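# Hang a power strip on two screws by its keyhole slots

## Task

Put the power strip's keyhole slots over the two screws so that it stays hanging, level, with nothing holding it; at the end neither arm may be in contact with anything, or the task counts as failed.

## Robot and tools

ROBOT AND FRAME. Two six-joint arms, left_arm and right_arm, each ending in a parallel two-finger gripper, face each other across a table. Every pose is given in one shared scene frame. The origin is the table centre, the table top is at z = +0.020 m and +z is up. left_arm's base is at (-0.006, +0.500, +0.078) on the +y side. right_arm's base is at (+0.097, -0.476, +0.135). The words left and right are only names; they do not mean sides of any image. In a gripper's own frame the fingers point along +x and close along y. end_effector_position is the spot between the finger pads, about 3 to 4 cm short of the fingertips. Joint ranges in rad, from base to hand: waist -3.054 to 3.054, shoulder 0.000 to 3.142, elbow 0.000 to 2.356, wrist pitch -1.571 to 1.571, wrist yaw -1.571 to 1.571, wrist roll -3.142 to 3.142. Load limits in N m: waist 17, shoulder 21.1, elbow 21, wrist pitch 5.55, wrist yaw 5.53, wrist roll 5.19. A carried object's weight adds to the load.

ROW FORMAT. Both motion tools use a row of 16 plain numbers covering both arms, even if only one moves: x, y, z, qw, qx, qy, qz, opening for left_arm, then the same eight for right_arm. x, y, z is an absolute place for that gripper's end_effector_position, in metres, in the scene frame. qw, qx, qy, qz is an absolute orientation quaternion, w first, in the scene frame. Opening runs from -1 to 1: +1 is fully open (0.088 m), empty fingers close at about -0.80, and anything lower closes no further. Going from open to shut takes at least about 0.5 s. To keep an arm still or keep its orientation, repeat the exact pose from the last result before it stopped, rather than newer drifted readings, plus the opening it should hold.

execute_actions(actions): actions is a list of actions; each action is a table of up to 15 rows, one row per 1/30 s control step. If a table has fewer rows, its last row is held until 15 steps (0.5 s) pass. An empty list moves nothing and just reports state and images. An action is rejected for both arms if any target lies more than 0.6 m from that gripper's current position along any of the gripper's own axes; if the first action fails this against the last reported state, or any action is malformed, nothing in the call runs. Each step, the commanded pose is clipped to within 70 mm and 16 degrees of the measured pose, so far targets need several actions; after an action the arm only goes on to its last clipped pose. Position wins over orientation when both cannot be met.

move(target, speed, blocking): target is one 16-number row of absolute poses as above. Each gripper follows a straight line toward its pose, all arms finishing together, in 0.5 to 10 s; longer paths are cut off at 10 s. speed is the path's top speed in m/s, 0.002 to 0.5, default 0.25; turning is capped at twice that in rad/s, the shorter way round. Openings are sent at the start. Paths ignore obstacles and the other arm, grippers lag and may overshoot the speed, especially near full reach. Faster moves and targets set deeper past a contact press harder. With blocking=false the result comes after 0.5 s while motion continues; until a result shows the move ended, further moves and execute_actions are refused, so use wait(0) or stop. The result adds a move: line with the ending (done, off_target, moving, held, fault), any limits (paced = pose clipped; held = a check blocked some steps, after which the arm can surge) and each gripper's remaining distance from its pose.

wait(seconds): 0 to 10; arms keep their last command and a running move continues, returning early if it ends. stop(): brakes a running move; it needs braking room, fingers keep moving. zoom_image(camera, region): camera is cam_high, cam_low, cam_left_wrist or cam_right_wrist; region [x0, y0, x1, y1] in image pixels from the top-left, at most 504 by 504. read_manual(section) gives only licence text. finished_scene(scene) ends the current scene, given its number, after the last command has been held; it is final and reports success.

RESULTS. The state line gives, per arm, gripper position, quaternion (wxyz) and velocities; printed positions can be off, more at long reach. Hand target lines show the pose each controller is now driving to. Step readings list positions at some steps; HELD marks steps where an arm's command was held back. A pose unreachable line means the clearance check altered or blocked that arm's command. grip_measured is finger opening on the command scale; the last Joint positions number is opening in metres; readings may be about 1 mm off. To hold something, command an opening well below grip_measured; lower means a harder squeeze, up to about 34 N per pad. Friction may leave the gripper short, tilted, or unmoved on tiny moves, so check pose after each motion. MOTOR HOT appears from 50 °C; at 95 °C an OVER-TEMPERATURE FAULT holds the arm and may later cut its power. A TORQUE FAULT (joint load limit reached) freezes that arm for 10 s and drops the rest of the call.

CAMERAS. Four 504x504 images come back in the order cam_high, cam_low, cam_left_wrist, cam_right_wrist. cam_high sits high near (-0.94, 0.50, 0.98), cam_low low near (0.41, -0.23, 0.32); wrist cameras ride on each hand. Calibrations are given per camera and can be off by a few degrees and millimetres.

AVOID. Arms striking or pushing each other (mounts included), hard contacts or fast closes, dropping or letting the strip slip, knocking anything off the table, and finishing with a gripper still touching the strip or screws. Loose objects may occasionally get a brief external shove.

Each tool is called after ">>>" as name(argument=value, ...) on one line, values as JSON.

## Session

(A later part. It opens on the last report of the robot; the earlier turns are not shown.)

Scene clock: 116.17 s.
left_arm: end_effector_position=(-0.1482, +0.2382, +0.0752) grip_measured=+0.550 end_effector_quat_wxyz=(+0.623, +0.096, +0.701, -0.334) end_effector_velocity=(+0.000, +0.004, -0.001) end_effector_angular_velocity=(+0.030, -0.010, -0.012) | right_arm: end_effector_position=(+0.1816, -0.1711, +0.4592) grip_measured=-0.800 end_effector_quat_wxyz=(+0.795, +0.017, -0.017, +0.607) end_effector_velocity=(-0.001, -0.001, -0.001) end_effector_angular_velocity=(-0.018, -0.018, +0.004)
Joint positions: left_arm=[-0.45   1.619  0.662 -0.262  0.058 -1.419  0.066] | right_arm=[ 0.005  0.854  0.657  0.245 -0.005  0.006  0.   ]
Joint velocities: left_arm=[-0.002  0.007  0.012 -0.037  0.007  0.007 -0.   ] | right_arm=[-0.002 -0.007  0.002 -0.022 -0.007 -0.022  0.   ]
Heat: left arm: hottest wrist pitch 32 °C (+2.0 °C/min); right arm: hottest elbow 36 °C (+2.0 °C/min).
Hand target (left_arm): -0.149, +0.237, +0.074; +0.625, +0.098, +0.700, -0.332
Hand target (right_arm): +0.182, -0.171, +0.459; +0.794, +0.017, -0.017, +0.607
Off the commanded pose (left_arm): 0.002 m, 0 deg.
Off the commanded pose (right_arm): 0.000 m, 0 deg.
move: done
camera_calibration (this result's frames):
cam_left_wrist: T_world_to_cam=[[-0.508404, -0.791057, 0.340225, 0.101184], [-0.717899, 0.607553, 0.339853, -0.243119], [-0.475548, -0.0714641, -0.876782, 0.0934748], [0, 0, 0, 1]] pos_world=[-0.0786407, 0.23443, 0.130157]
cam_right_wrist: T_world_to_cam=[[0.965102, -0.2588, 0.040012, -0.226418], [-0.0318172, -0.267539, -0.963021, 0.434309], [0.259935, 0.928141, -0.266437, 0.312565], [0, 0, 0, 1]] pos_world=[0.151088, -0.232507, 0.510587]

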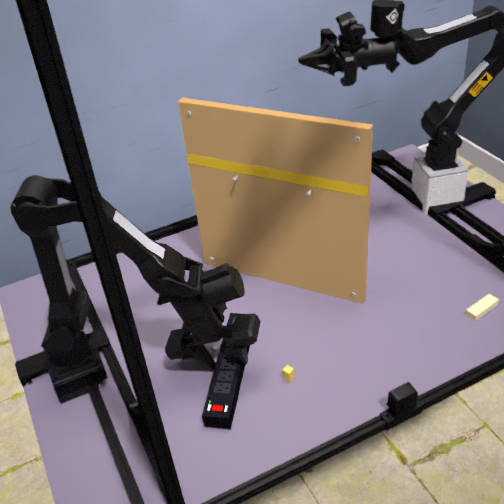

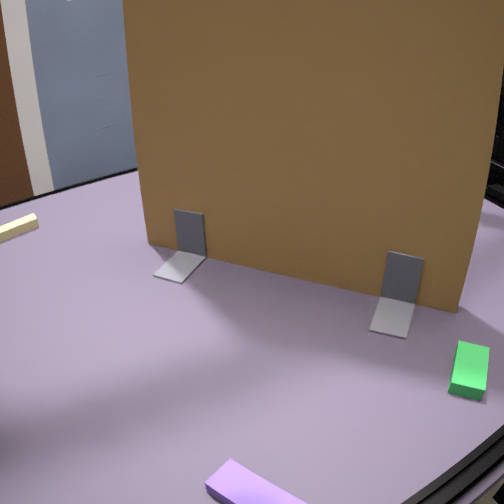

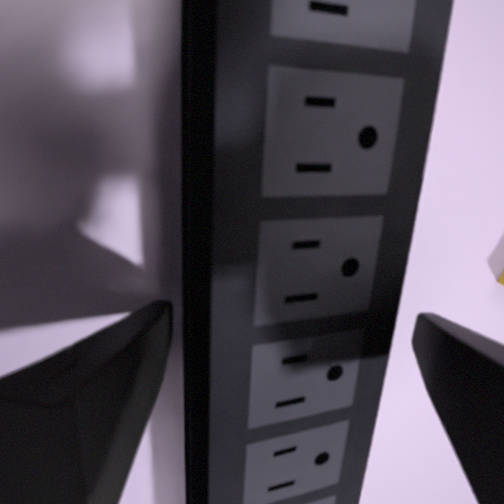

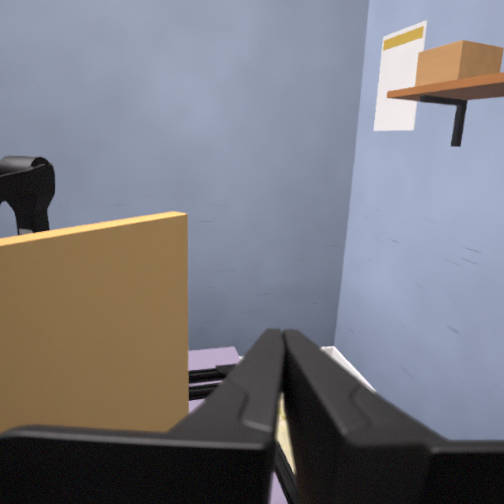

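>>> move(target=[-0.153,0.232,0.064,0.6721,0.2197,0.6721,-0.2197,0.7,0.1815,-0.1711,0.4593,0.794,0.017,-0.017,0.607,-0.8], speed=0.2)

>>> zoom_image(camera="cam_high", region=[140, 280, 300, 440])

Scene clock: 118.97 s.
left_arm: end_effector_position=(-0.1519, +0.2331, +0.0665) grip_measured=+0.700 end_effector_quat_wxyz=(+0.671, +0.215, +0.674, -0.221) end_effector_velocity=(+0.004, +0.003, +0.000) end_effector_angular_velocity=(+0.017, -0.034, +0.005) | right_arm: end_effector_position=(+0.1816, -0.1711, +0.4592) grip_measured=-0.800 end_effector_quat_wxyz=(+0.795, +0.017, -0.017, +0.607) end_effector_velocity=(-0.003, +0.000, +0.001) end_effector_angular_velocity=(-0.003, -0.038, +0.018)
Joint positions: left_arm=[-0.481  1.874  1.002 -0.689  0.003 -1.439  0.073] | right_arm=[ 0.005  0.854  0.657  0.245 -0.005  0.006  0.   ]
Joint velocities: left_arm=[-0.002  0.007  0.012 -0.037 -0.022 -0.007 -0.   ] | right_arm=[-0.002 -0.002 -0.002  0.007 -0.022 -0.037  0.   ]
Heat: left arm: hottest wrist pitch 31 °C (+1.0 °C/min); right arm: hottest elbow 36 °C (+1.0 °C/min).
Hand target (left_arm): -0.153, +0.232, +0.064; +0.673, +0.219, +0.672, -0.219
Hand target (right_arm): +0.181, -0.171, +0.459; +0.794, +0.017, -0.017, +0.607
Off the commanded pose (left_arm): 0.003 m, 1 deg.
Off the commanded pose (right_arm): 0.000 m, 0 deg.
move: done
camera_calibration (this result's frames):
cam_left_wrist: T_world_to_cam=[[-0.543161, -0.839628, 0.000918636, 0.126795], [-0.788338, 0.510357, 0.343598, -0.227986], [-0.288963, 0.185905, -0.939116, 0.0562716], [0, 0, 0, 1]] pos_world=[-0.0945994, 0.212354, 0.131065]
cam_right_wrist: T_world_to_cam=[[0.965102, -0.2588, 0.040012, -0.226418], [-0.0318172, -0.267539, -0.963021, 0.434309], [0.259935, 0.928141, -0.266437, 0.312565], [0, 0, 0, 1]] pos_world=[0.151088, -0.232507, 0.510587]

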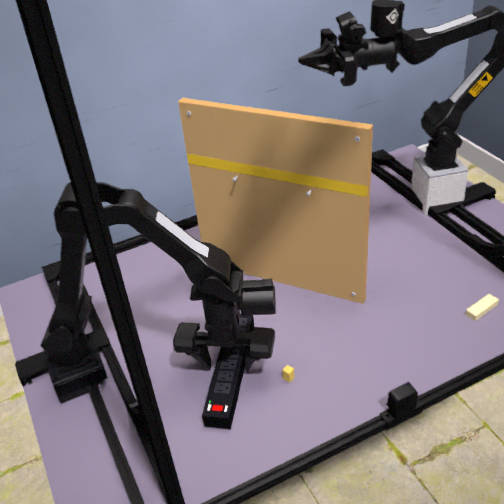

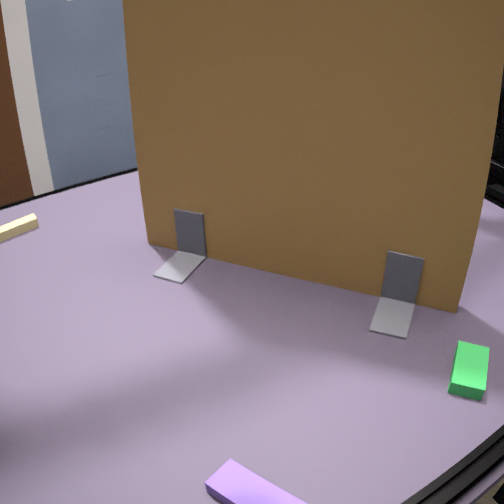

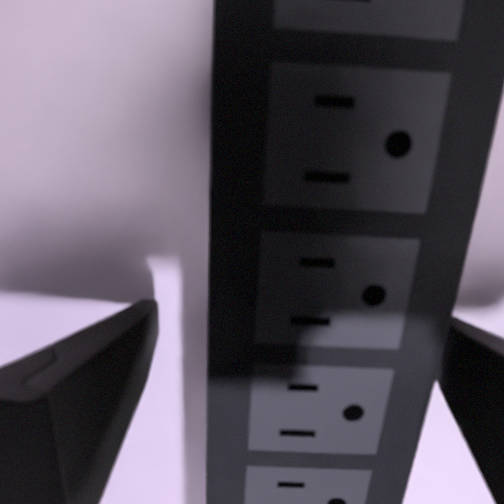

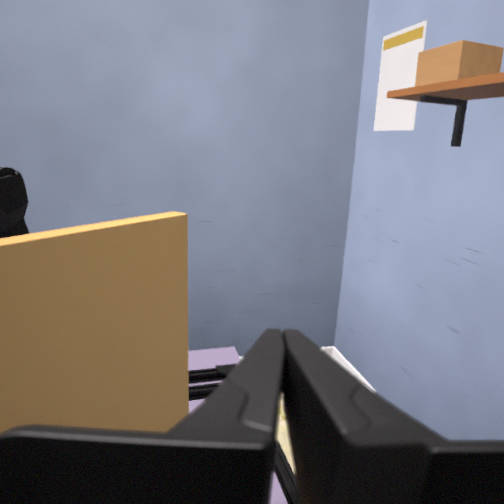

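Region (140, 280, 300, 440) of cam_high's 504x504 image, scaled by 3.150, with more detail than that image has.

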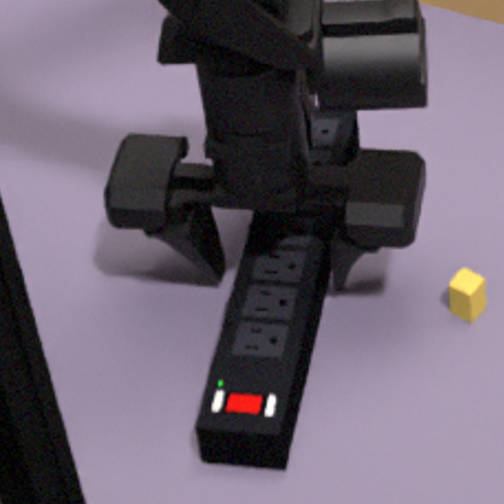

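>>> execute_actions(actions=[[[-0.155,0.229,0.066,0.6721,0.2197,0.6721,-0.2197,0.6,0.1815,-0.1711,0.4593,0.794,0.017,-0.017,0.607,-0.8],[-0.155,0.229,0.066,0.6721,0.2197,0.6721,-0.2197,0.55,0.1815,-0.1711,0.4593,0.794,0.017,-0.017,0.607,-0.8],[-0.155,0.229,0.066,0.6721,0.2197,0.6721,-0.2197,0.5,0.1815,-0.1711,0.4593,0.794,0.017,-0.017,0.607,-0.8],[-0.155,0.229,0.066,0.6721,0.2197,0.6721,-0.2197,0.45,0.1815,-0.1711,0.4593,0.794,0.017,-0.017,0.607,-0.8],[-0.155,0.229,0.066,0.6721,0.2197,0.6721,-0.2197,0.4,0.1815,-0.1711,0.4593,0.794,0.017,-0.017,0.607,-0.8],[-0.155,0.229,0.066,0.6721,0.2197,0.6721,-0.2197,0.35,0.1815,-0.1711,0.4593,0.794,0.017,-0.017,0.607,-0.8],[-0.155,0.229,0.066,0.6721,0.2197,0.6721,-0.2197,0.3,0.1815,-0.1711,0.4593,0.794,0.017,-0.017,0.607,-0.8],[-0.155,0.229,0.066,0.6721,0.2197,0.6721,-0.2197,0.25,0.1815,-0.1711,0.4593,0.794,0.017,-0.017,0.607,-0.8],[-0.155,0.229,0.066,0.6721,0.2197,0.6721,-0.2197,0.2,0.1815,-0.1711,0.4593,0.794,0.017,-0.017,0.607,-0.8],[-0.155,0.229,0.066,0.6721,0.2197,0.6721,-0.2197,0.15,0.1815,-0.1711,0.4593,0.794,0.017,-0.017,0.607,-0.8],[-0.155,0.229,0.066,0.6721,0.2197,0.6721,-0.2197,0.1,0.1815,-0.1711,0.4593,0.794,0.017,-0.017,0.607,-0.8],[-0.155,0.229,0.066,0.6721,0.2197,0.6721,-0.2197,0.0,0.1815,-0.1711,0.4593,0.794,0.017,-0.017,0.607,-0.8],[-0.155,0.229,0.066,0.6721,0.2197,0.6721,-0.2197,-0.15,0.1815,-0.1711,0.4593,0.794,0.017,-0.017,0.607,-0.8],[-0.155,0.229,0.066,0.6721,0.2197,0.6721,-0.2197,-0.3,0.1815,-0.1711,0.4593,0.794,0.017,-0.017,0.607,-0.8]]])

Scene clock: 127.27 s.
left_arm: end_effector_position=(-0.1539, +0.2300, +0.0681) grip_measured=+0.229 end_effector_quat_wxyz=(+0.671, +0.216, +0.674, -0.221) end_effector_velocity=(+0.002, +0.001, +0.000) end_effector_angular_velocity=(-0.004, -0.023, -0.029) | right_arm: end_effector_position=(+0.1815, -0.1711, +0.4592) grip_measured=-0.800 end_effector_quat_wxyz=(+0.794, +0.017, -0.017, +0.607) end_effector_velocity=(-0.002, +0.001, -0.007) end_effector_angular_velocity=(-0.028, -0.001, +0.019)
Joint positions: left_arm=[-0.481  1.884  1.023 -0.703  0.003 -1.44   0.05 ] | right_arm=[ 0.005  0.854  0.657  0.245 -0.005  0.006  0.   ]
Joint velocities: left_arm=[-0.007 -0.002 -0.002 -0.007 -0.022  0.022  0.   ] | right_arm=[-0.002  0.002 -0.002 -0.022 -0.022 -0.007  0.   ]
Heat: left arm: hottest elbow 30 °C (+0.0 °C/min); right arm: hottest elbow 37 °C (+2.0 °C/min).
Hand target (left_arm): -0.155, +0.229, +0.066; +0.672, +0.220, +0.672, -0.220
Hand target (right_arm): +0.181, -0.171, +0.459; +0.794, +0.017, -0.017, +0.607
Off the commanded pose (left_arm): 0.003 m, 0 deg.
Off the commanded pose (right_arm): 0.000 m, 0 deg.
Step readings (end_effector_position):
0: left_arm (-0.1520, +0.2332, +0.0664) | right_arm (+0.1815, -0.1711, +0.4592)
1: left_arm (-0.1520, +0.2332, +0.0666) | right_arm (+0.1815, -0.1711, +0.4592)
2: left_arm (-0.1523, +0.2326, +0.0668) | right_arm (+0.1815, -0.1711, +0.4592)
4: left_arm (-0.1531, +0.2311, +0.0672) | right_arm (+0.1815, -0.1711, +0.4592)
8: left_arm (-0.1537, +0.2300, +0.0682) | right_arm (+0.1815, -0.1711, +0.4592)
15: end_effector_position above
camera_calibration (this result's frames):
cam_left_wrist: T_world_to_cam=[[-0.543481, -0.839421, -0.000984083, 0.123145], [-0.788455, 0.51008, 0.343739, -0.228443], [-0.28804, 0.187592, -0.939065, 0.0575126], [0, 0, 0, 1]] pos_world=[-0.0966239, 0.209106, 0.132654]
cam_right_wrist: T_world_to_cam=[[0.9652, -0.258432, 0.0400303, -0.226324], [-0.0316982, -0.267556, -0.963021, 0.434286], [0.259586, 0.928238, -0.266437, 0.312646], [0, 0, 0, 1]] pos_world=[0.151055, -0.232503, 0.510587]

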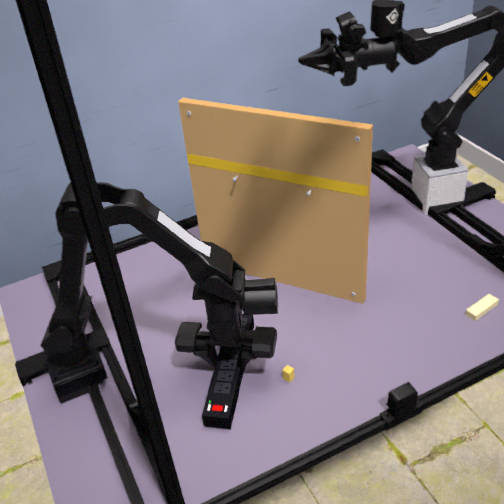

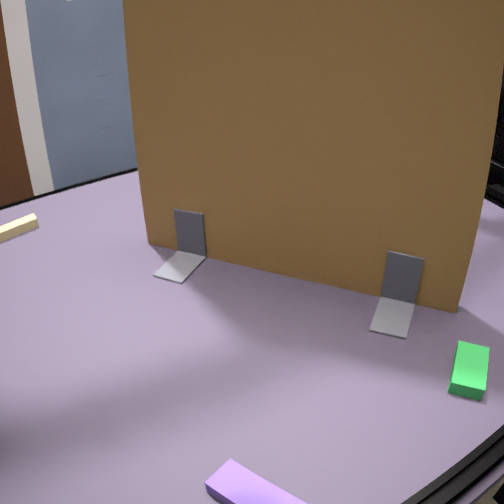

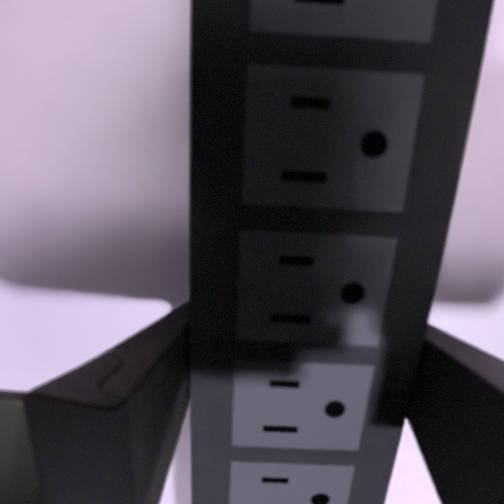

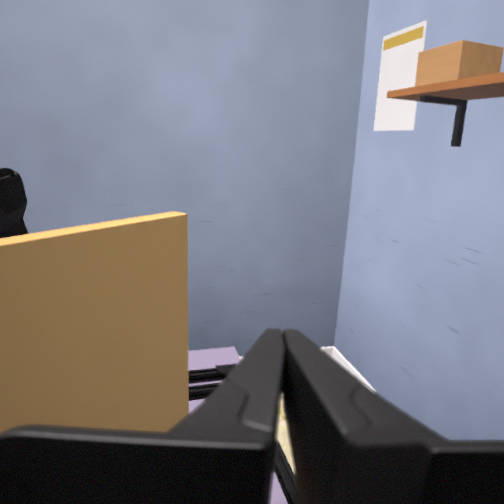

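>>> move(target=[-0.155,0.229,0.15,0.6721,0.2197,0.6721,-0.2197,-0.4,-0.1625,-0.264,0.34,0.3536,-0.3536,-0.6124,0.6124,1], speed=0.4)

>>> move(target=[-0.16,0.16,0.30,0.5373,0,0,-0.8434,-0.4,-0.181,-0.137,0.30,0.5695,-0.5695,-0.4191,0.4191,1], speed=0.4)

Scene clock: 153.47 s.
left_arm: end_effector_position=(-0.1509, +0.2350, +0.1360) grip_measured=+0.229 end_effector_quat_wxyz=(+0.675, +0.236, +0.669, -0.202) end_effector_velocity=(+0.004, +0.002, +0.001) end_effector_angular_velocity=(+0.004, -0.028, +0.018) | right_arm: end_effector_position=(-0.1606, -0.2674, +0.3360) grip_measured=+0.987 end_effector_quat_wxyz=(+0.350, -0.356, -0.610, +0.615) end_effector_velocity=(-0.001, +0.001, -0.006) end_effector_angular_velocity=(+0.002, -0.039, -0.005)
Joint positions: left_arm=[-0.482  1.783  1.195 -1.031  0.001 -1.439  0.05 ] | right_arm=[ 1.441  1.208  0.345  0.849  0.639 -1.561  0.087]
Joint velocities: left_arm=[-0.002 -0.002  0.002 -0.022 -0.022 -0.022 -0.   ] | right_arm=[ 0.002  0.017  0.002 -0.007  0.007 -0.022 -0.   ]
Heat: left arm: hottest elbow 31 °C (+1.0 °C/min); right arm: hottest elbow 37 °C (+1.0 °C/min).
Hand target (left_arm): -0.155, +0.229, +0.150; +0.672, +0.220, +0.672, -0.220
Hand target (right_arm): -0.163, -0.267, +0.340; -0.352, +0.355, +0.611, -0.613
Off the commanded pose (left_arm): 0.016 m, 3 deg.
Off the commanded pose (right_arm): 0.006 m, 1 deg.
move: off_target (left_arm)
camera_calibration (this result's frames):
cam_left_wrist: T_world_to_cam=[[-0.543666, -0.837413, -0.0562768, 0.13601], [-0.797643, 0.494657, 0.34508, -0.249941], [-0.261137, 0.232497, -0.936885, 0.114442], [0, 0, 0, 1]] pos_world=[-0.0955344, 0.210924, 0.201123]
cam_right_wrist: T_world_to_cam=[[-0.0473122, -0.00698748, 0.998856, -0.333601], [0.977468, 0.205613, 0.0477375, 0.228022], [-0.205711, 0.978608, -0.00289796, 0.308201], [0, 0, 0, 1]] pos_world=[-0.175268, -0.350823, 0.323228]

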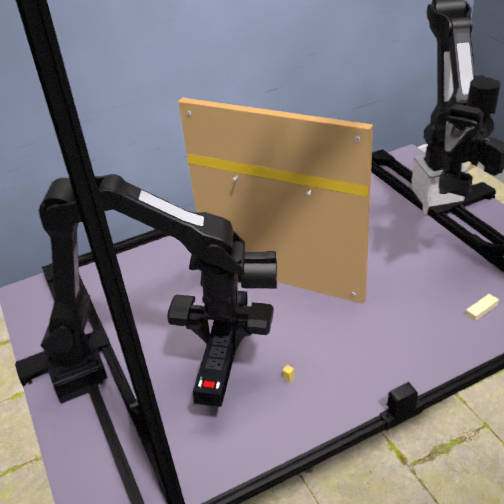

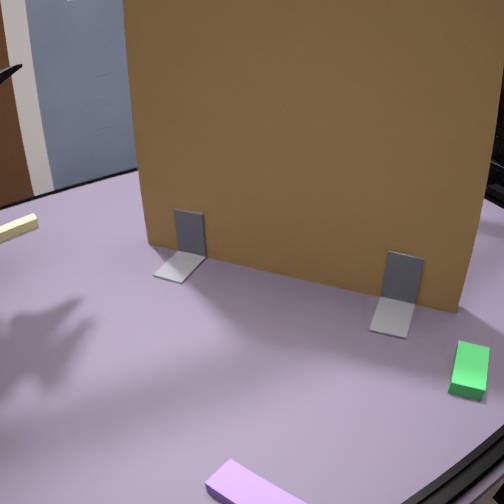

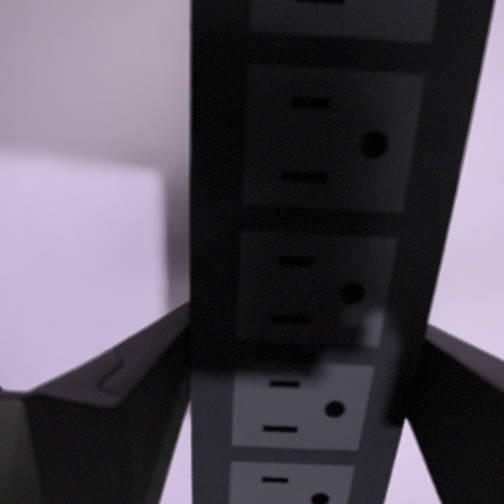

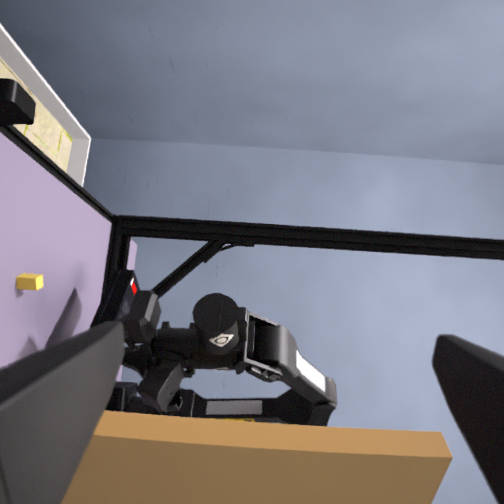

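Scene clock: 156.67 s.
left_arm: end_effector_position=(-0.1611, +0.1602, +0.2824) grip_measured=+0.229 end_effector_quat_wxyz=(+0.533, +0.020, +0.016, -0.846) end_effector_velocity=(+0.002, -0.001, -0.002) end_effector_angular_velocity=(+0.005, +0.005, +0.010) | right_arm: end_effector_position=(-0.1808, -0.1384, +0.3004) grip_measured=+0.987 end_effector_quat_wxyz=(+0.571, -0.565, -0.421, +0.421) end_effector_velocity=(-0.001, +0.001, -0.003) end_effector_angular_velocity=(-0.013, -0.026, +0.005)
Joint positions: left_arm=[-0.398  1.293  0.454  0.789  0.032 -0.004  0.05 ] | right_arm=[ 1.305  2.005  0.971  1.052  1.323 -1.581  0.087]
Joint velocities: left_arm=[ 0.002  0.007 -0.002  0.007 -0.007 -0.007 -0.   ] | right_arm=[-0.002  0.002  0.002 -0.022 -0.007 -0.007  0.   ]
Heat: left arm: hottest shoulder 31 °C (+0.0 °C/min); right arm: hottest elbow 37 °C (+1.0 °C/min).
Hand target (left_arm): -0.161, +0.159, +0.298; -0.532, +0.000, -0.001, +0.847
Hand target (right_arm): -0.182, -0.136, +0.299; +0.571, -0.568, -0.420, +0.418
Off the commanded pose (left_arm): 0.018 m, 3 deg.
Off the commanded pose (right_arm): 0.002 m, 1 deg.
move: off_target (left_arm)
camera_calibration (this result's frames):
cam_left_wrist: T_world_to_cam=[[-0.905656, 0.419832, 0.059398, -0.216279], [0.113849, 0.375715, -0.919715, 0.251454], [-0.408443, -0.826184, -0.388066, 0.257139], [0, 0, 0, 1]] pos_world=[-0.119475, 0.20877, 0.3439]
cam_right_wrist: T_world_to_cam=[[-0.0367995, 0.0134611, 0.999232, -0.293489], [0.817761, -0.574312, 0.0378531, 0.0890114], [0.57438, 0.818526, 0.0101264, 0.29273], [0, 0, 0, 1]] pos_world=[-0.251728, -0.184536, 0.28693]

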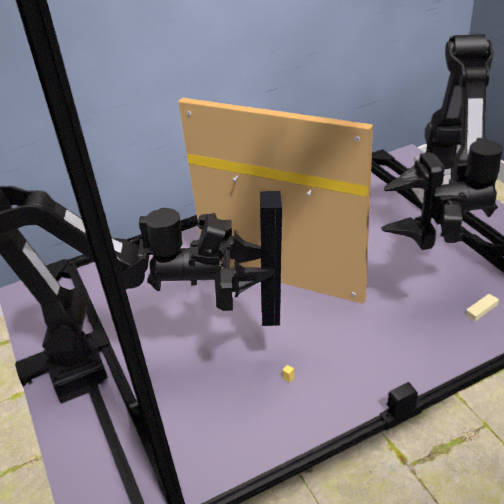

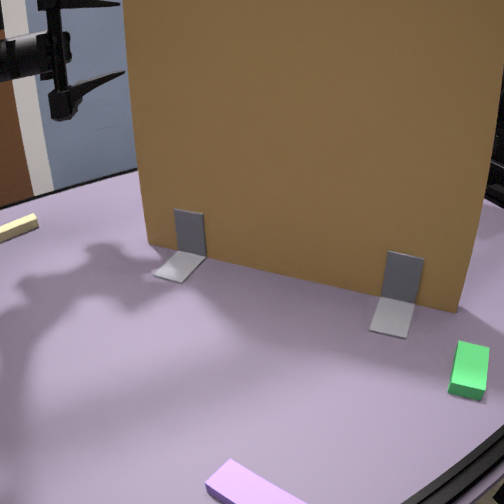

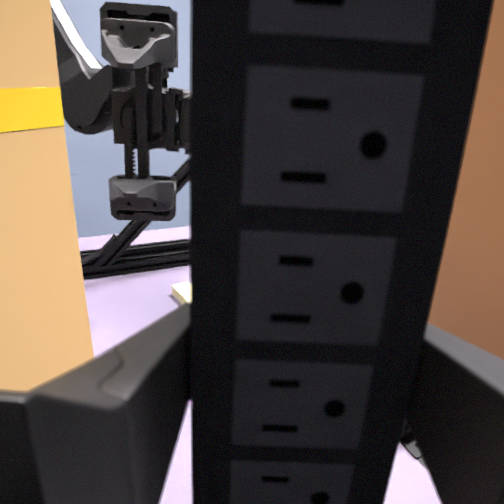

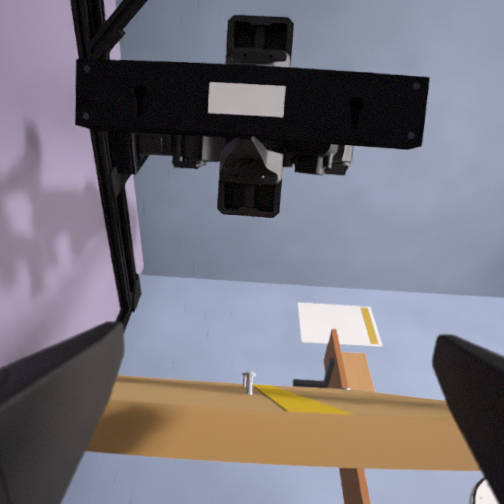

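>>> zoom_image(camera="cam_right_wrist", region=[60, 40, 260, 160])

>>> zoom_image(camera="cam_right_wrist", region=[240, 40, 440, 160])

>>> zoom_image(camera="cam_right_wrist", region=[200, 340, 300, 420])

Region (60, 40, 260, 160) of cam_right_wrist's 504x504 image, scaled by 2.520, with more detail than that image has; it fills the top 302 rows of this view, and the rest is white.

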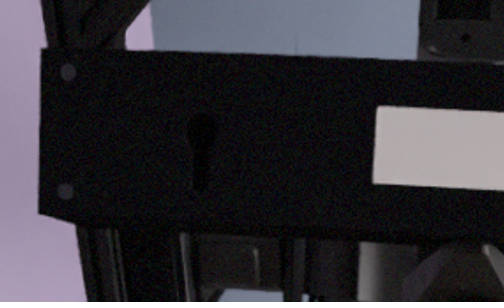

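Region (240, 40, 440, 160) of cam_right_wrist's 504x504 image, scaled by 2.520, with more detail than that image has; it fills the top 302 rows of this view, and the rest is white.

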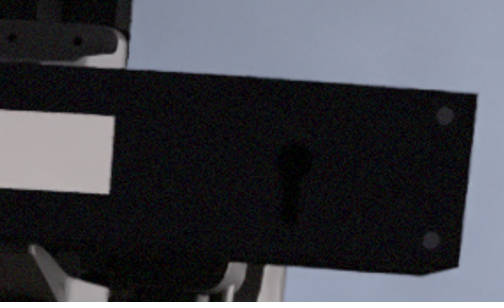

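Region (200, 340, 300, 420) of cam_right_wrist's 504x504 image, scaled by 5.040, with more detail than that image has; it fills the top 403 rows of this view, and the rest is white.

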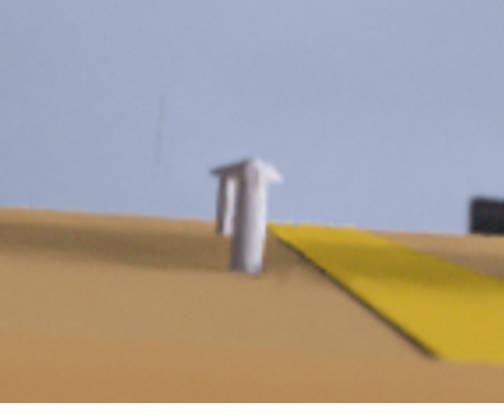

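>>> move(target=[-0.0387,0.109,0.305,0.6355,0.6355,-0.31,-0.31,-0.4,-0.181,-0.137,0.30,0.5695,-0.5695,-0.4191,0.4191,1], speed=0.4)

Scene clock: 173.73 s.
left_arm: end_effector_position=(-0.0409, +0.1077, +0.2973) grip_measured=+0.229 end_effector_quat_wxyz=(+0.625, +0.643, -0.313, -0.314) end_effector_velocity=(-0.000, +0.000, +0.001) end_effector_angular_velocity=(-0.033, +0.004, +0.005) | right_arm: end_effector_position=(-0.1808, -0.1383, +0.2978) grip_measured=+0.987 end_effector_quat_wxyz=(+0.565, -0.572, -0.423, +0.419) end_effector_velocity=(+0.000, +0.001, +0.001) end_effector_angular_velocity=(+0.002, -0.001, +0.005)
Joint positions: left_arm=[-0.415  1.596  0.744  0.827 -1.084  1.571  0.05 ] | right_arm=[ 1.305  2.006  0.972  1.028  1.324 -1.576  0.087]
Joint velocities: left_arm=[-0.002  0.017 -0.012  0.081 -0.007  0.022  0.   ] | right_arm=[-0.002 -0.002 -0.002  0.007 -0.007 -0.007 -0.   ]
Heat: left arm: hottest wrist pitch 37 °C (+5.0 °C/min); right arm: hottest elbow 36 °C (+0.0 °C/min).
Hand target (left_arm): -0.039, +0.107, +0.306; +0.637, +0.634, -0.311, -0.309
Hand target (right_arm): -0.181, -0.137, +0.300; +0.570, -0.569, -0.419, +0.419
Off the commanded pose (left_arm): 0.008 m, 2 deg.
Off the commanded pose (right_arm): 0.003 m, 1 deg.
move: done
camera_calibration (this result's frames):
cam_left_wrist: T_world_to_cam=[[-0.0271339, -0.0165297, -0.999495, 0.311478], [0.539166, 0.841715, -0.0285574, -0.0265392], [0.841763, -0.539668, -0.0139268, 0.177727], [0, 0, 0, 1]] pos_world=[-0.126843, 0.123401, 0.313038]
cam_right_wrist: T_world_to_cam=[[-0.0522345, 0.0243505, 0.998338, -0.291873], [0.816376, -0.574727, 0.0567322, 0.0833058], [0.575153, 0.817983, 0.0101414, 0.292783], [0, 0, 0, 1]] pos_world=[-0.25165, -0.184506, 0.283693]

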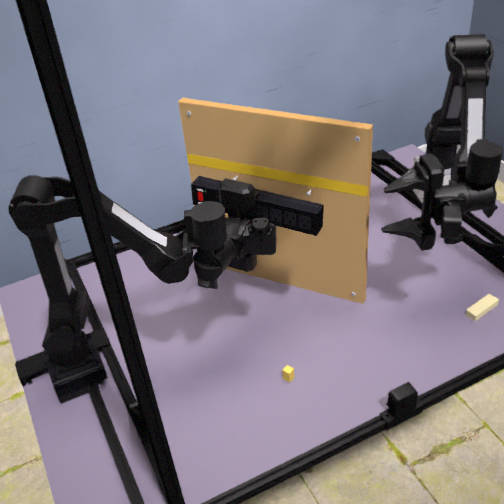

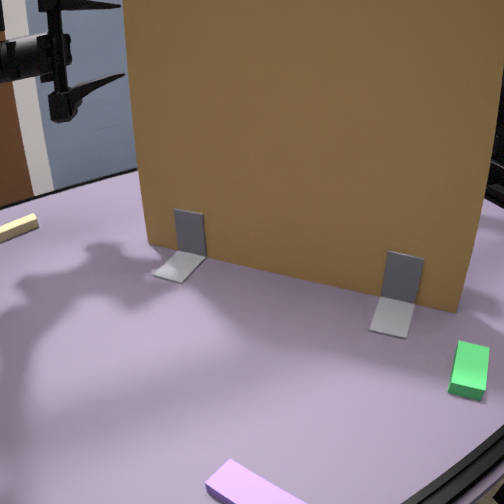

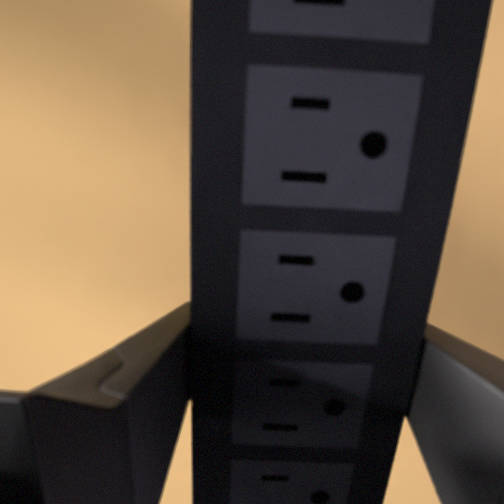

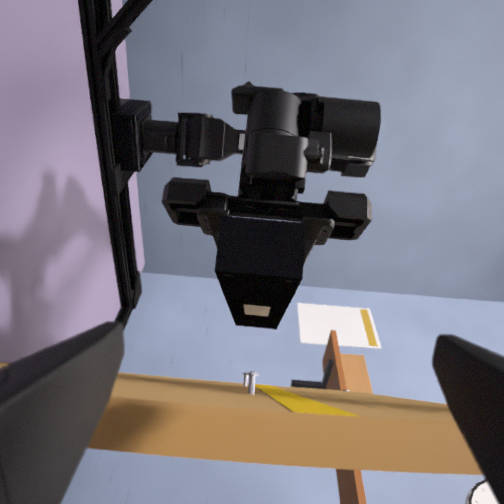

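>>> zoom_image(camera="cam_right_wrist", region=[170, 200, 370, 400])

>>> zoom_image(camera="cam_high", region=[180, 140, 340, 260])

Region (170, 200, 370, 400) of cam_right_wrist's 504x504 image, scaled by 2.520, with more detail than that image has.

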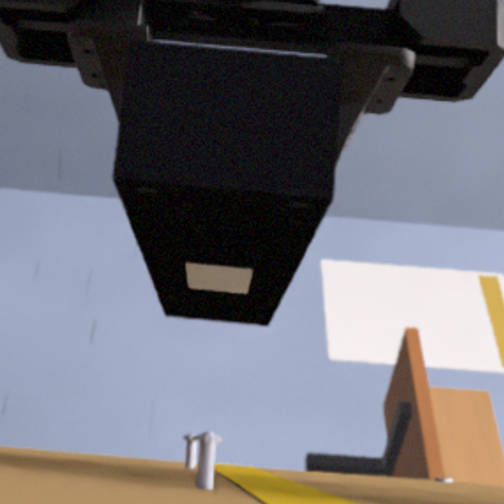

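Region (180, 140, 340, 260) of cam_high's 504x504 image, scaled by 3.150, with more detail than that image has; it fills the top 378 rows of this view, and the rest is white.

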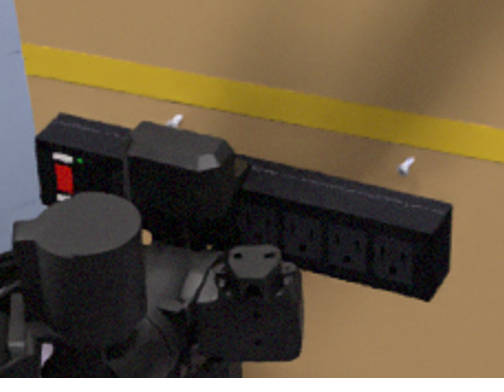

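>>> move(target=[-0.0143,0.0774,0.304,0.6534,0.6176,-0.3113,-0.3107,-0.4,-0.181,-0.137,0.30,0.5695,-0.5695,-0.4191,0.4191,1], speed=0.08)

>>> zoom_image(camera="cam_right_wrist", region=[190, 280, 330, 420])

>>> zoom_image(camera="cam_high", region=[180, 140, 340, 260])

Scene clock: 192.27 s.
left_arm: end_effector_position=(-0.0142, +0.0827, +0.2864) grip_measured=+0.229 end_effector_quat_wxyz=(+0.632, +0.639, -0.308, -0.313) end_effector_velocity=(+0.002, -0.003, +0.001) end_effector_angular_velocity=(-0.020, +0.020, +0.000) | right_arm: end_effector_position=(-0.1809, -0.1383, +0.2979) grip_measured=+0.987 end_effector_quat_wxyz=(+0.565, -0.572, -0.423, +0.419) end_effector_velocity=(+0.002, +0.000, -0.000) end_effector_angular_velocity=(-0.010, -0.027, -0.010)
Joint positions: left_arm=[-0.307  1.68   0.777  0.884 -0.984  1.561  0.05 ] | right_arm=[ 1.305  2.006  0.973  1.027  1.324 -1.576  0.087]
Joint velocities: left_arm=[ 0.007  0.007  0.007  0.007  0.007 -0.022 -0.   ] | right_arm=[-0.002 -0.002 -0.002 -0.007  0.007 -0.022 -0.   ]
Heat: left arm: hottest wrist pitch 38 °C (+8.0 °C/min); right arm: hottest elbow 36 °C (-1.0 °C/min).
Hand target (left_arm): -0.014, +0.078, +0.304; +0.653, +0.617, -0.311, -0.311
Hand target (right_arm): -0.181, -0.137, +0.300; +0.569, -0.570, -0.419, +0.419
Off the commanded pose (left_arm): 0.018 m, 3 deg.
Off the commanded pose (right_arm): 0.003 m, 1 deg.
move: off_target (left_arm)
camera_calibration (this result's frames):
cam_left_wrist: T_world_to_cam=[[-0.039156, -0.0285695, -0.998825, 0.301508], [0.531204, 0.846047, -0.0450239, -0.015948], [0.846339, -0.532343, -0.0179515, 0.142221], [0, 0, 0, 1]] pos_world=[-0.100089, 0.0978168, 0.302988]
cam_right_wrist: T_world_to_cam=[[-0.0522345, 0.0243505, 0.998338, -0.291944], [0.816376, -0.574727, 0.0567322, 0.0833703], [0.575153, 0.817983, 0.0101414, 0.292787], [0, 0, 0, 1]] pos_world=[-0.251709, -0.184471, 0.28376]

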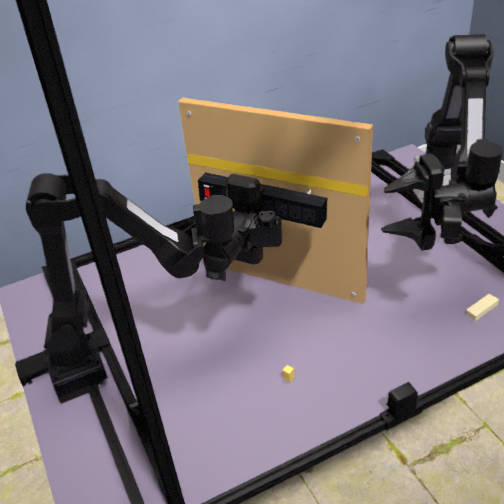

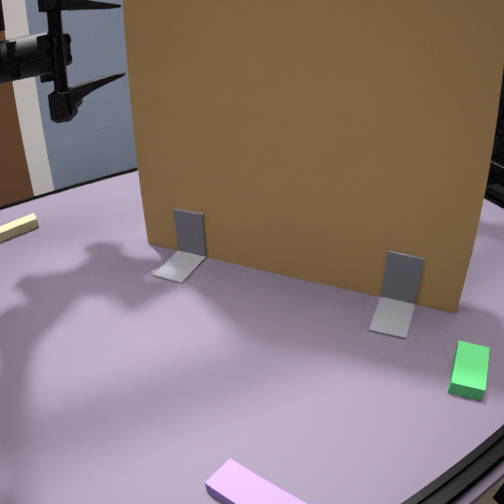

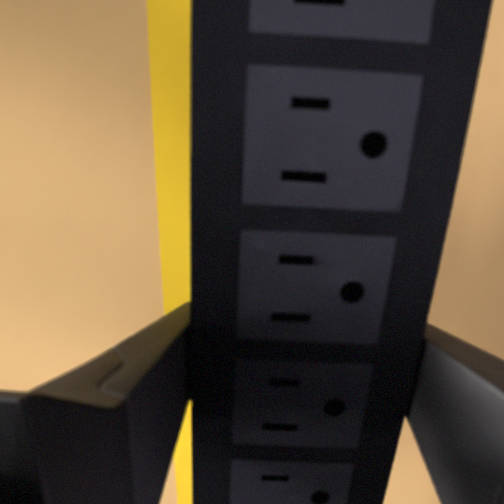

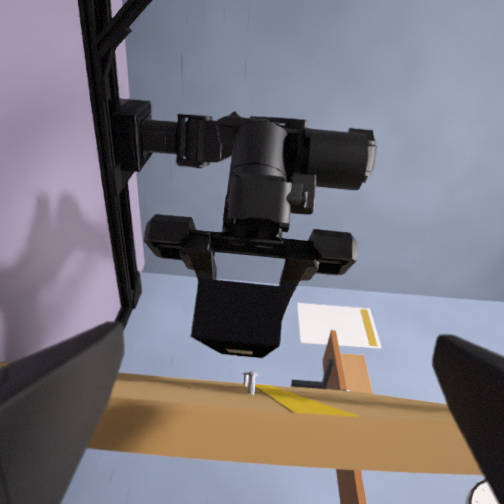

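Region (190, 280, 330, 420) of cam_right_wrist's 504x504 image, scaled by 3.600, with more detail than that image has.

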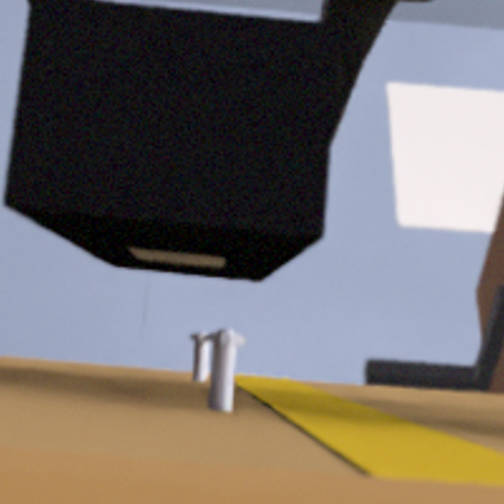

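Region (180, 140, 340, 260) of cam_high's 504x504 image, scaled by 3.150, with more detail than that image has; it fills the top 378 rows of this view, and the rest is white.

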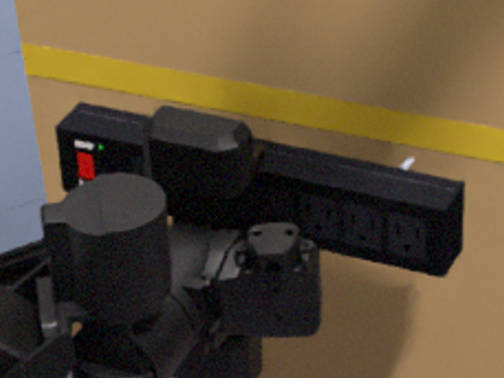

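>>> execute_actions(actions=[[[-0.0147,0.076,0.306,0.6556,0.6145,-0.3122,-0.3113,-0.4,-0.181,-0.137,0.30,0.5695,-0.5695,-0.4191,0.4191,1],[-0.0147,0.076,0.306,0.6556,0.6145,-0.3122,-0.3113,-0.4,-0.181,-0.137,0.30,0.5695,-0.5695,-0.4191,0.4191,1],[-0.0151,0.0747,0.3082,0.6578,0.6115,-0.3131,-0.3119,-0.4,-0.181,-0.137,0.30,0.5695,-0.5695,-0.4191,0.4191,1],[-0.0151,0.0747,0.3082,0.6578,0.6115,-0.3131,-0.3119,-0.4,-0.181,-0.137,0.30,0.5695,-0.5695,-0.4191,0.4191,1],[-0.0156,0.0733,0.3104,0.66,0.6084,-0.314,-0.3124,-0.4,-0.181,-0.137,0.30,0.5695,-0.5695,-0.4191,0.4191,1],[-0.0156,0.0733,0.3104,0.66,0.6084,-0.314,-0.3124,-0.4,-0.181,-0.137,0.30,0.5695,-0.5695,-0.4191,0.4191,1],[-0.016,0.072,0.3125,0.6622,0.6054,-0.3149,-0.313,-0.4,-0.181,-0.137,0.30,0.5695,-0.5695,-0.4191,0.4191,1],[-0.016,0.072,0.3125,0.6622,0.6054,-0.3149,-0.313,-0.4,-0.181,-0.137,0.30,0.5695,-0.5695,-0.4191,0.4191,1],[-0.0164,0.0706,0.3146,0.6644,0.6023,-0.3158,-0.3136,-0.4,-0.181,-0.137,0.30,0.5695,-0.5695,-0.4191,0.4191,1]]])

>>> wait(seconds=0.5)

>>> zoom_image(camera="cam_right_wrist", region=[190, 280, 330, 420])

>>> zoom_image(camera="cam_high", region=[180, 140, 340, 260])

Scene clock: 233.20 s.
left_arm: end_effector_position=(-0.0162, +0.0759, +0.2969) grip_measured=+0.229 end_effector_quat_wxyz=(+0.643, +0.623, -0.313, -0.315) end_effector_velocity=(+0.001, -0.003, +0.006) end_effector_angular_velocity=(-0.016, +0.001, +0.010) | right_arm: end_effector_position=(-0.1808, -0.1382, +0.2980) grip_measured=+0.987 end_effector_quat_wxyz=(+0.565, -0.571, -0.423, +0.419) end_effector_velocity=(+0.000, +0.001, -0.000) end_effector_angular_velocity=(-0.002, +0.001, +0.005)
Joint positions: left_arm=[-0.304  1.686  0.81   0.892 -0.97   1.557  0.05 ] | right_arm=[ 1.305  2.006  0.973  1.027  1.324 -1.576  0.087]
Joint velocities: left_arm=[ 0.002  0.007  0.022  0.007 -0.007  0.007 -0.   ] | right_arm=[-0.002 -0.002 -0.002 -0.007 -0.007  0.007 -0.   ]
Heat: left arm: hottest wrist pitch 42 °C (+5.0 °C/min); right arm: hottest shoulder 38 °C (+2.0 °C/min).
Hand target (left_arm): -0.017, +0.071, +0.314; +0.664, +0.602, -0.316, -0.313
Hand target (right_arm): -0.181, -0.137, +0.300; +0.570, -0.569, -0.419, +0.419
Off the commanded pose (left_arm): 0.018 m, 3 deg.
Off the commanded pose (right_arm): 0.002 m, 1 deg.
Step readings (end_effector_position):
0: left_arm (-0.0141, +0.0823, +0.2864) | right_arm (-0.1808, -0.1382, +0.2980)
1: left_arm (-0.0139, +0.0823, +0.2866) | right_arm (-0.1808, -0.1382, +0.2980)
2: left_arm (-0.0141, +0.0821, +0.2868) | right_arm (-0.1808, -0.1382, +0.2980)
4: left_arm (-0.0143, +0.0813, +0.2878) | right_arm (-0.1808, -0.1382, +0.2980)
8: left_arm (-0.0152, +0.0790, +0.2916) | right_arm (-0.1808, -0.1382, +0.2980)
15: end_effector_position above
camera_calibration (this result's frames):
cam_left_wrist: T_world_to_cam=[[-0.0536206, -0.063254, -0.996556, 0.313483], [0.539308, 0.838086, -0.0822135, 0.00311483], [0.8404, -0.541859, -0.0108253, 0.139054], [0, 0, 0, 1]] pos_world=[-0.101732, 0.0925662, 0.314165]
cam_right_wrist: T_world_to_cam=[[-0.0515347, 0.0240629, 0.998381, -0.291977], [0.816196, -0.575056, 0.0559905, 0.0835313], [0.575473, 0.81776, 0.00999533, 0.292701], [0, 0, 0, 1]] pos_world=[-0.251666, -0.184298, 0.283902]

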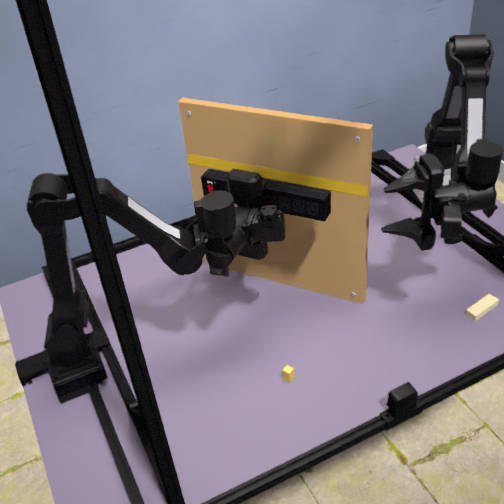

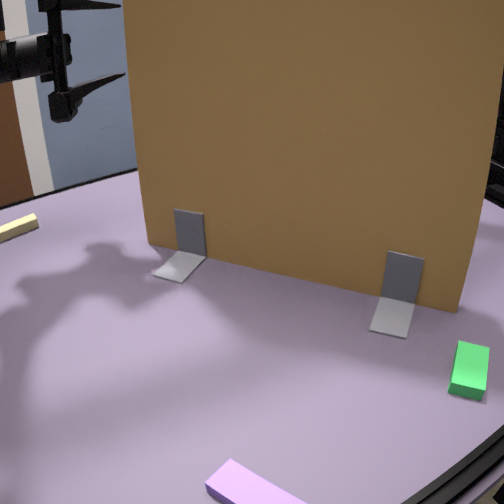

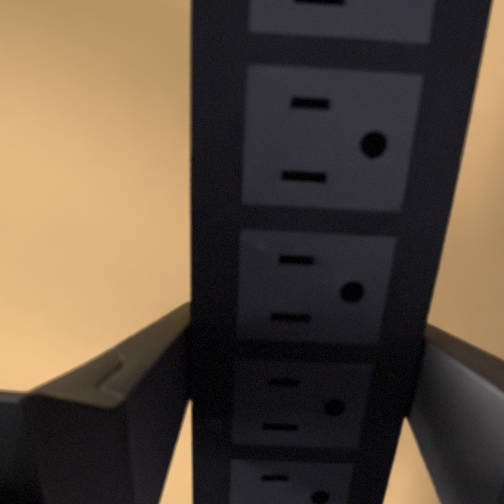

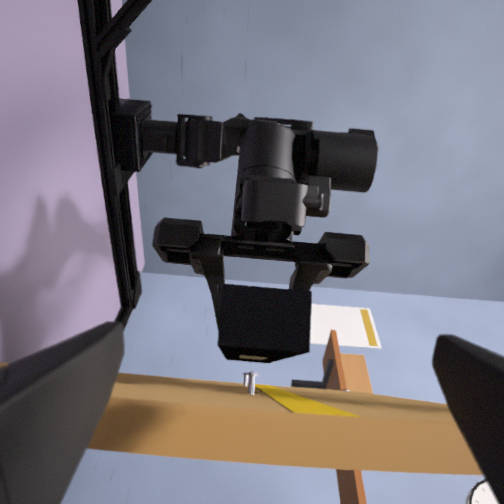

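Scene clock: 233.70 s.
left_arm: end_effector_position=(-0.0162, +0.0753, +0.2967) grip_measured=+0.229 end_effector_quat_wxyz=(+0.643, +0.623, -0.313, -0.316) end_effector_velocity=(-0.004, -0.000, -0.003) end_effector_angular_velocity=(+0.025, -0.013, -0.015) | right_arm: end_effector_position=(-0.1808, -0.1382, +0.2980) grip_measured=+0.987 end_effector_quat_wxyz=(+0.565, -0.571, -0.423, +0.419) end_effector_velocity=(-0.001, -0.001, -0.002) end_effector_angular_velocity=(-0.004, -0.003, +0.010)
Joint positions: left_arm=[-0.303  1.688  0.812  0.892 -0.969  1.557  0.05 ] | right_arm=[ 1.305  2.006  0.973  1.027  1.324 -1.576  0.087]
Joint velocities: left_arm=[-0.007 -0.002 -0.002 -0.022  0.007  0.007  0.   ] | right_arm=[ 0.002 -0.002 -0.007 -0.007 -0.007  0.007 -0.   ]
Heat: left arm: hottest wrist pitch 42 °C (+5.1 °C/min); right arm: hottest shoulder 38 °C (+2.0 °C/min).
Hand target (left_arm): -0.016, +0.071, +0.315; +0.664, +0.602, -0.316, -0.313
Hand target (right_arm): -0.181, -0.137, +0.300; +0.570, -0.569, -0.419, +0.419
Off the commanded pose (left_arm): 0.018 m, 3 deg.
Off the commanded pose (right_arm): 0.002 m, 1 deg.
wait: 0.50 s; at rest by 0.17 s
camera_calibration (this result's frames):
cam_left_wrist: T_world_to_cam=[[-0.0538104, -0.0631084, -0.996555, 0.313228], [0.539617, 0.837888, -0.082198, 0.00363117], [0.840189, -0.542181, -0.0110327, 0.13878], [0, 0, 0, 1]] pos_world=[-0.101706, 0.0919687, 0.313978]
cam_right_wrist: T_world_to_cam=[[-0.0515347, 0.0240629, 0.998381, -0.291977], [0.816196, -0.575056, 0.0559905, 0.0835313], [0.575473, 0.81776, 0.00999533, 0.292701], [0, 0, 0, 1]] pos_world=[-0.251666, -0.184298, 0.283902]

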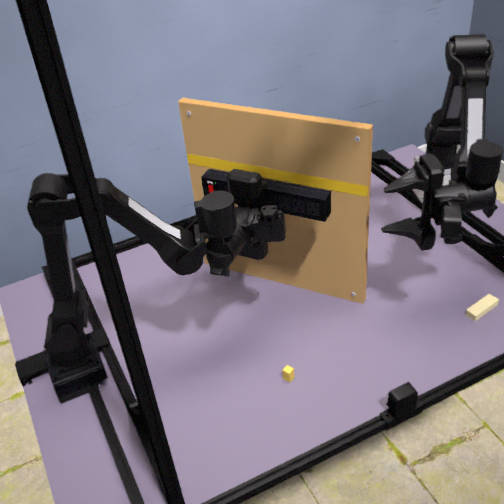

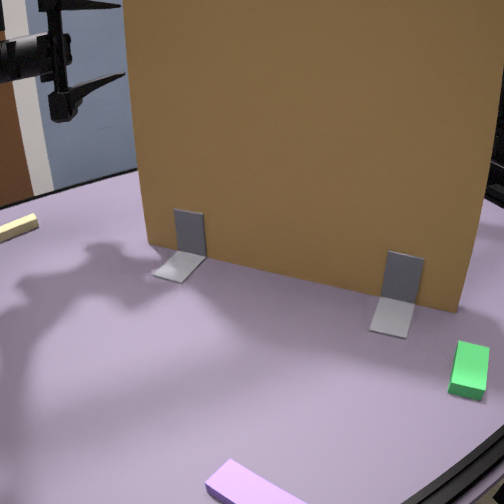

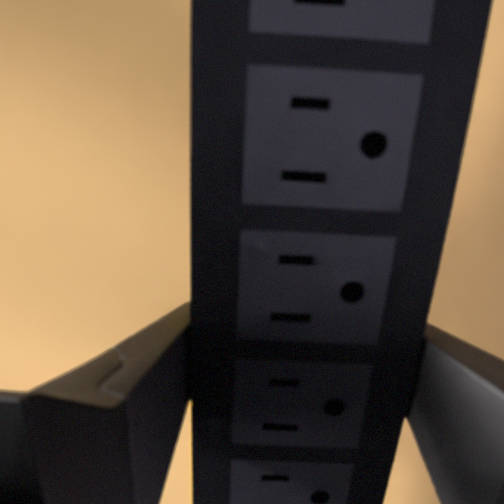

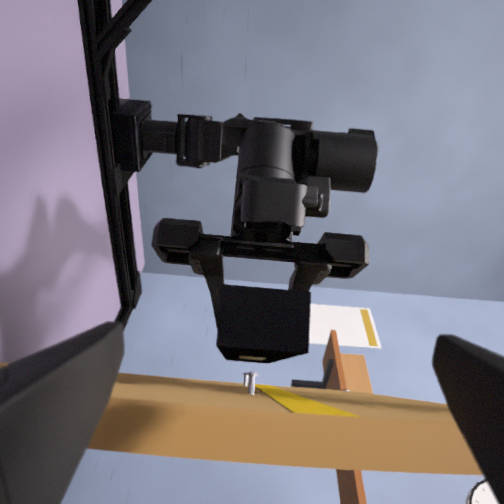

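Region (190, 280, 330, 420) of cam_right_wrist's 504x504 image, scaled by 3.600, with more detail than that image has.

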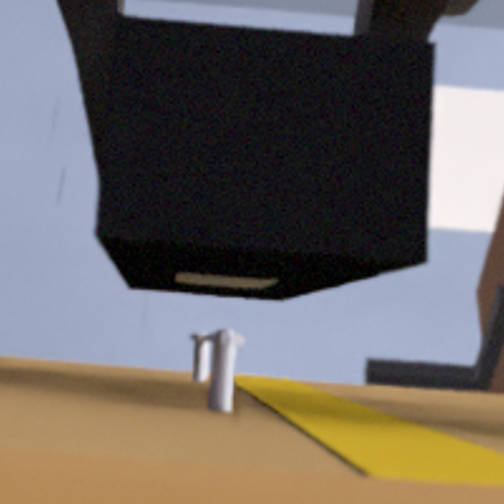

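Region (180, 140, 340, 260) of cam_high's 504x504 image, scaled by 3.150, with more detail than that image has; it fills the top 378 rows of this view, and the rest is white.

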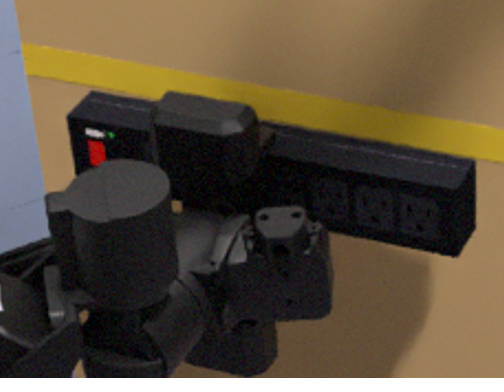

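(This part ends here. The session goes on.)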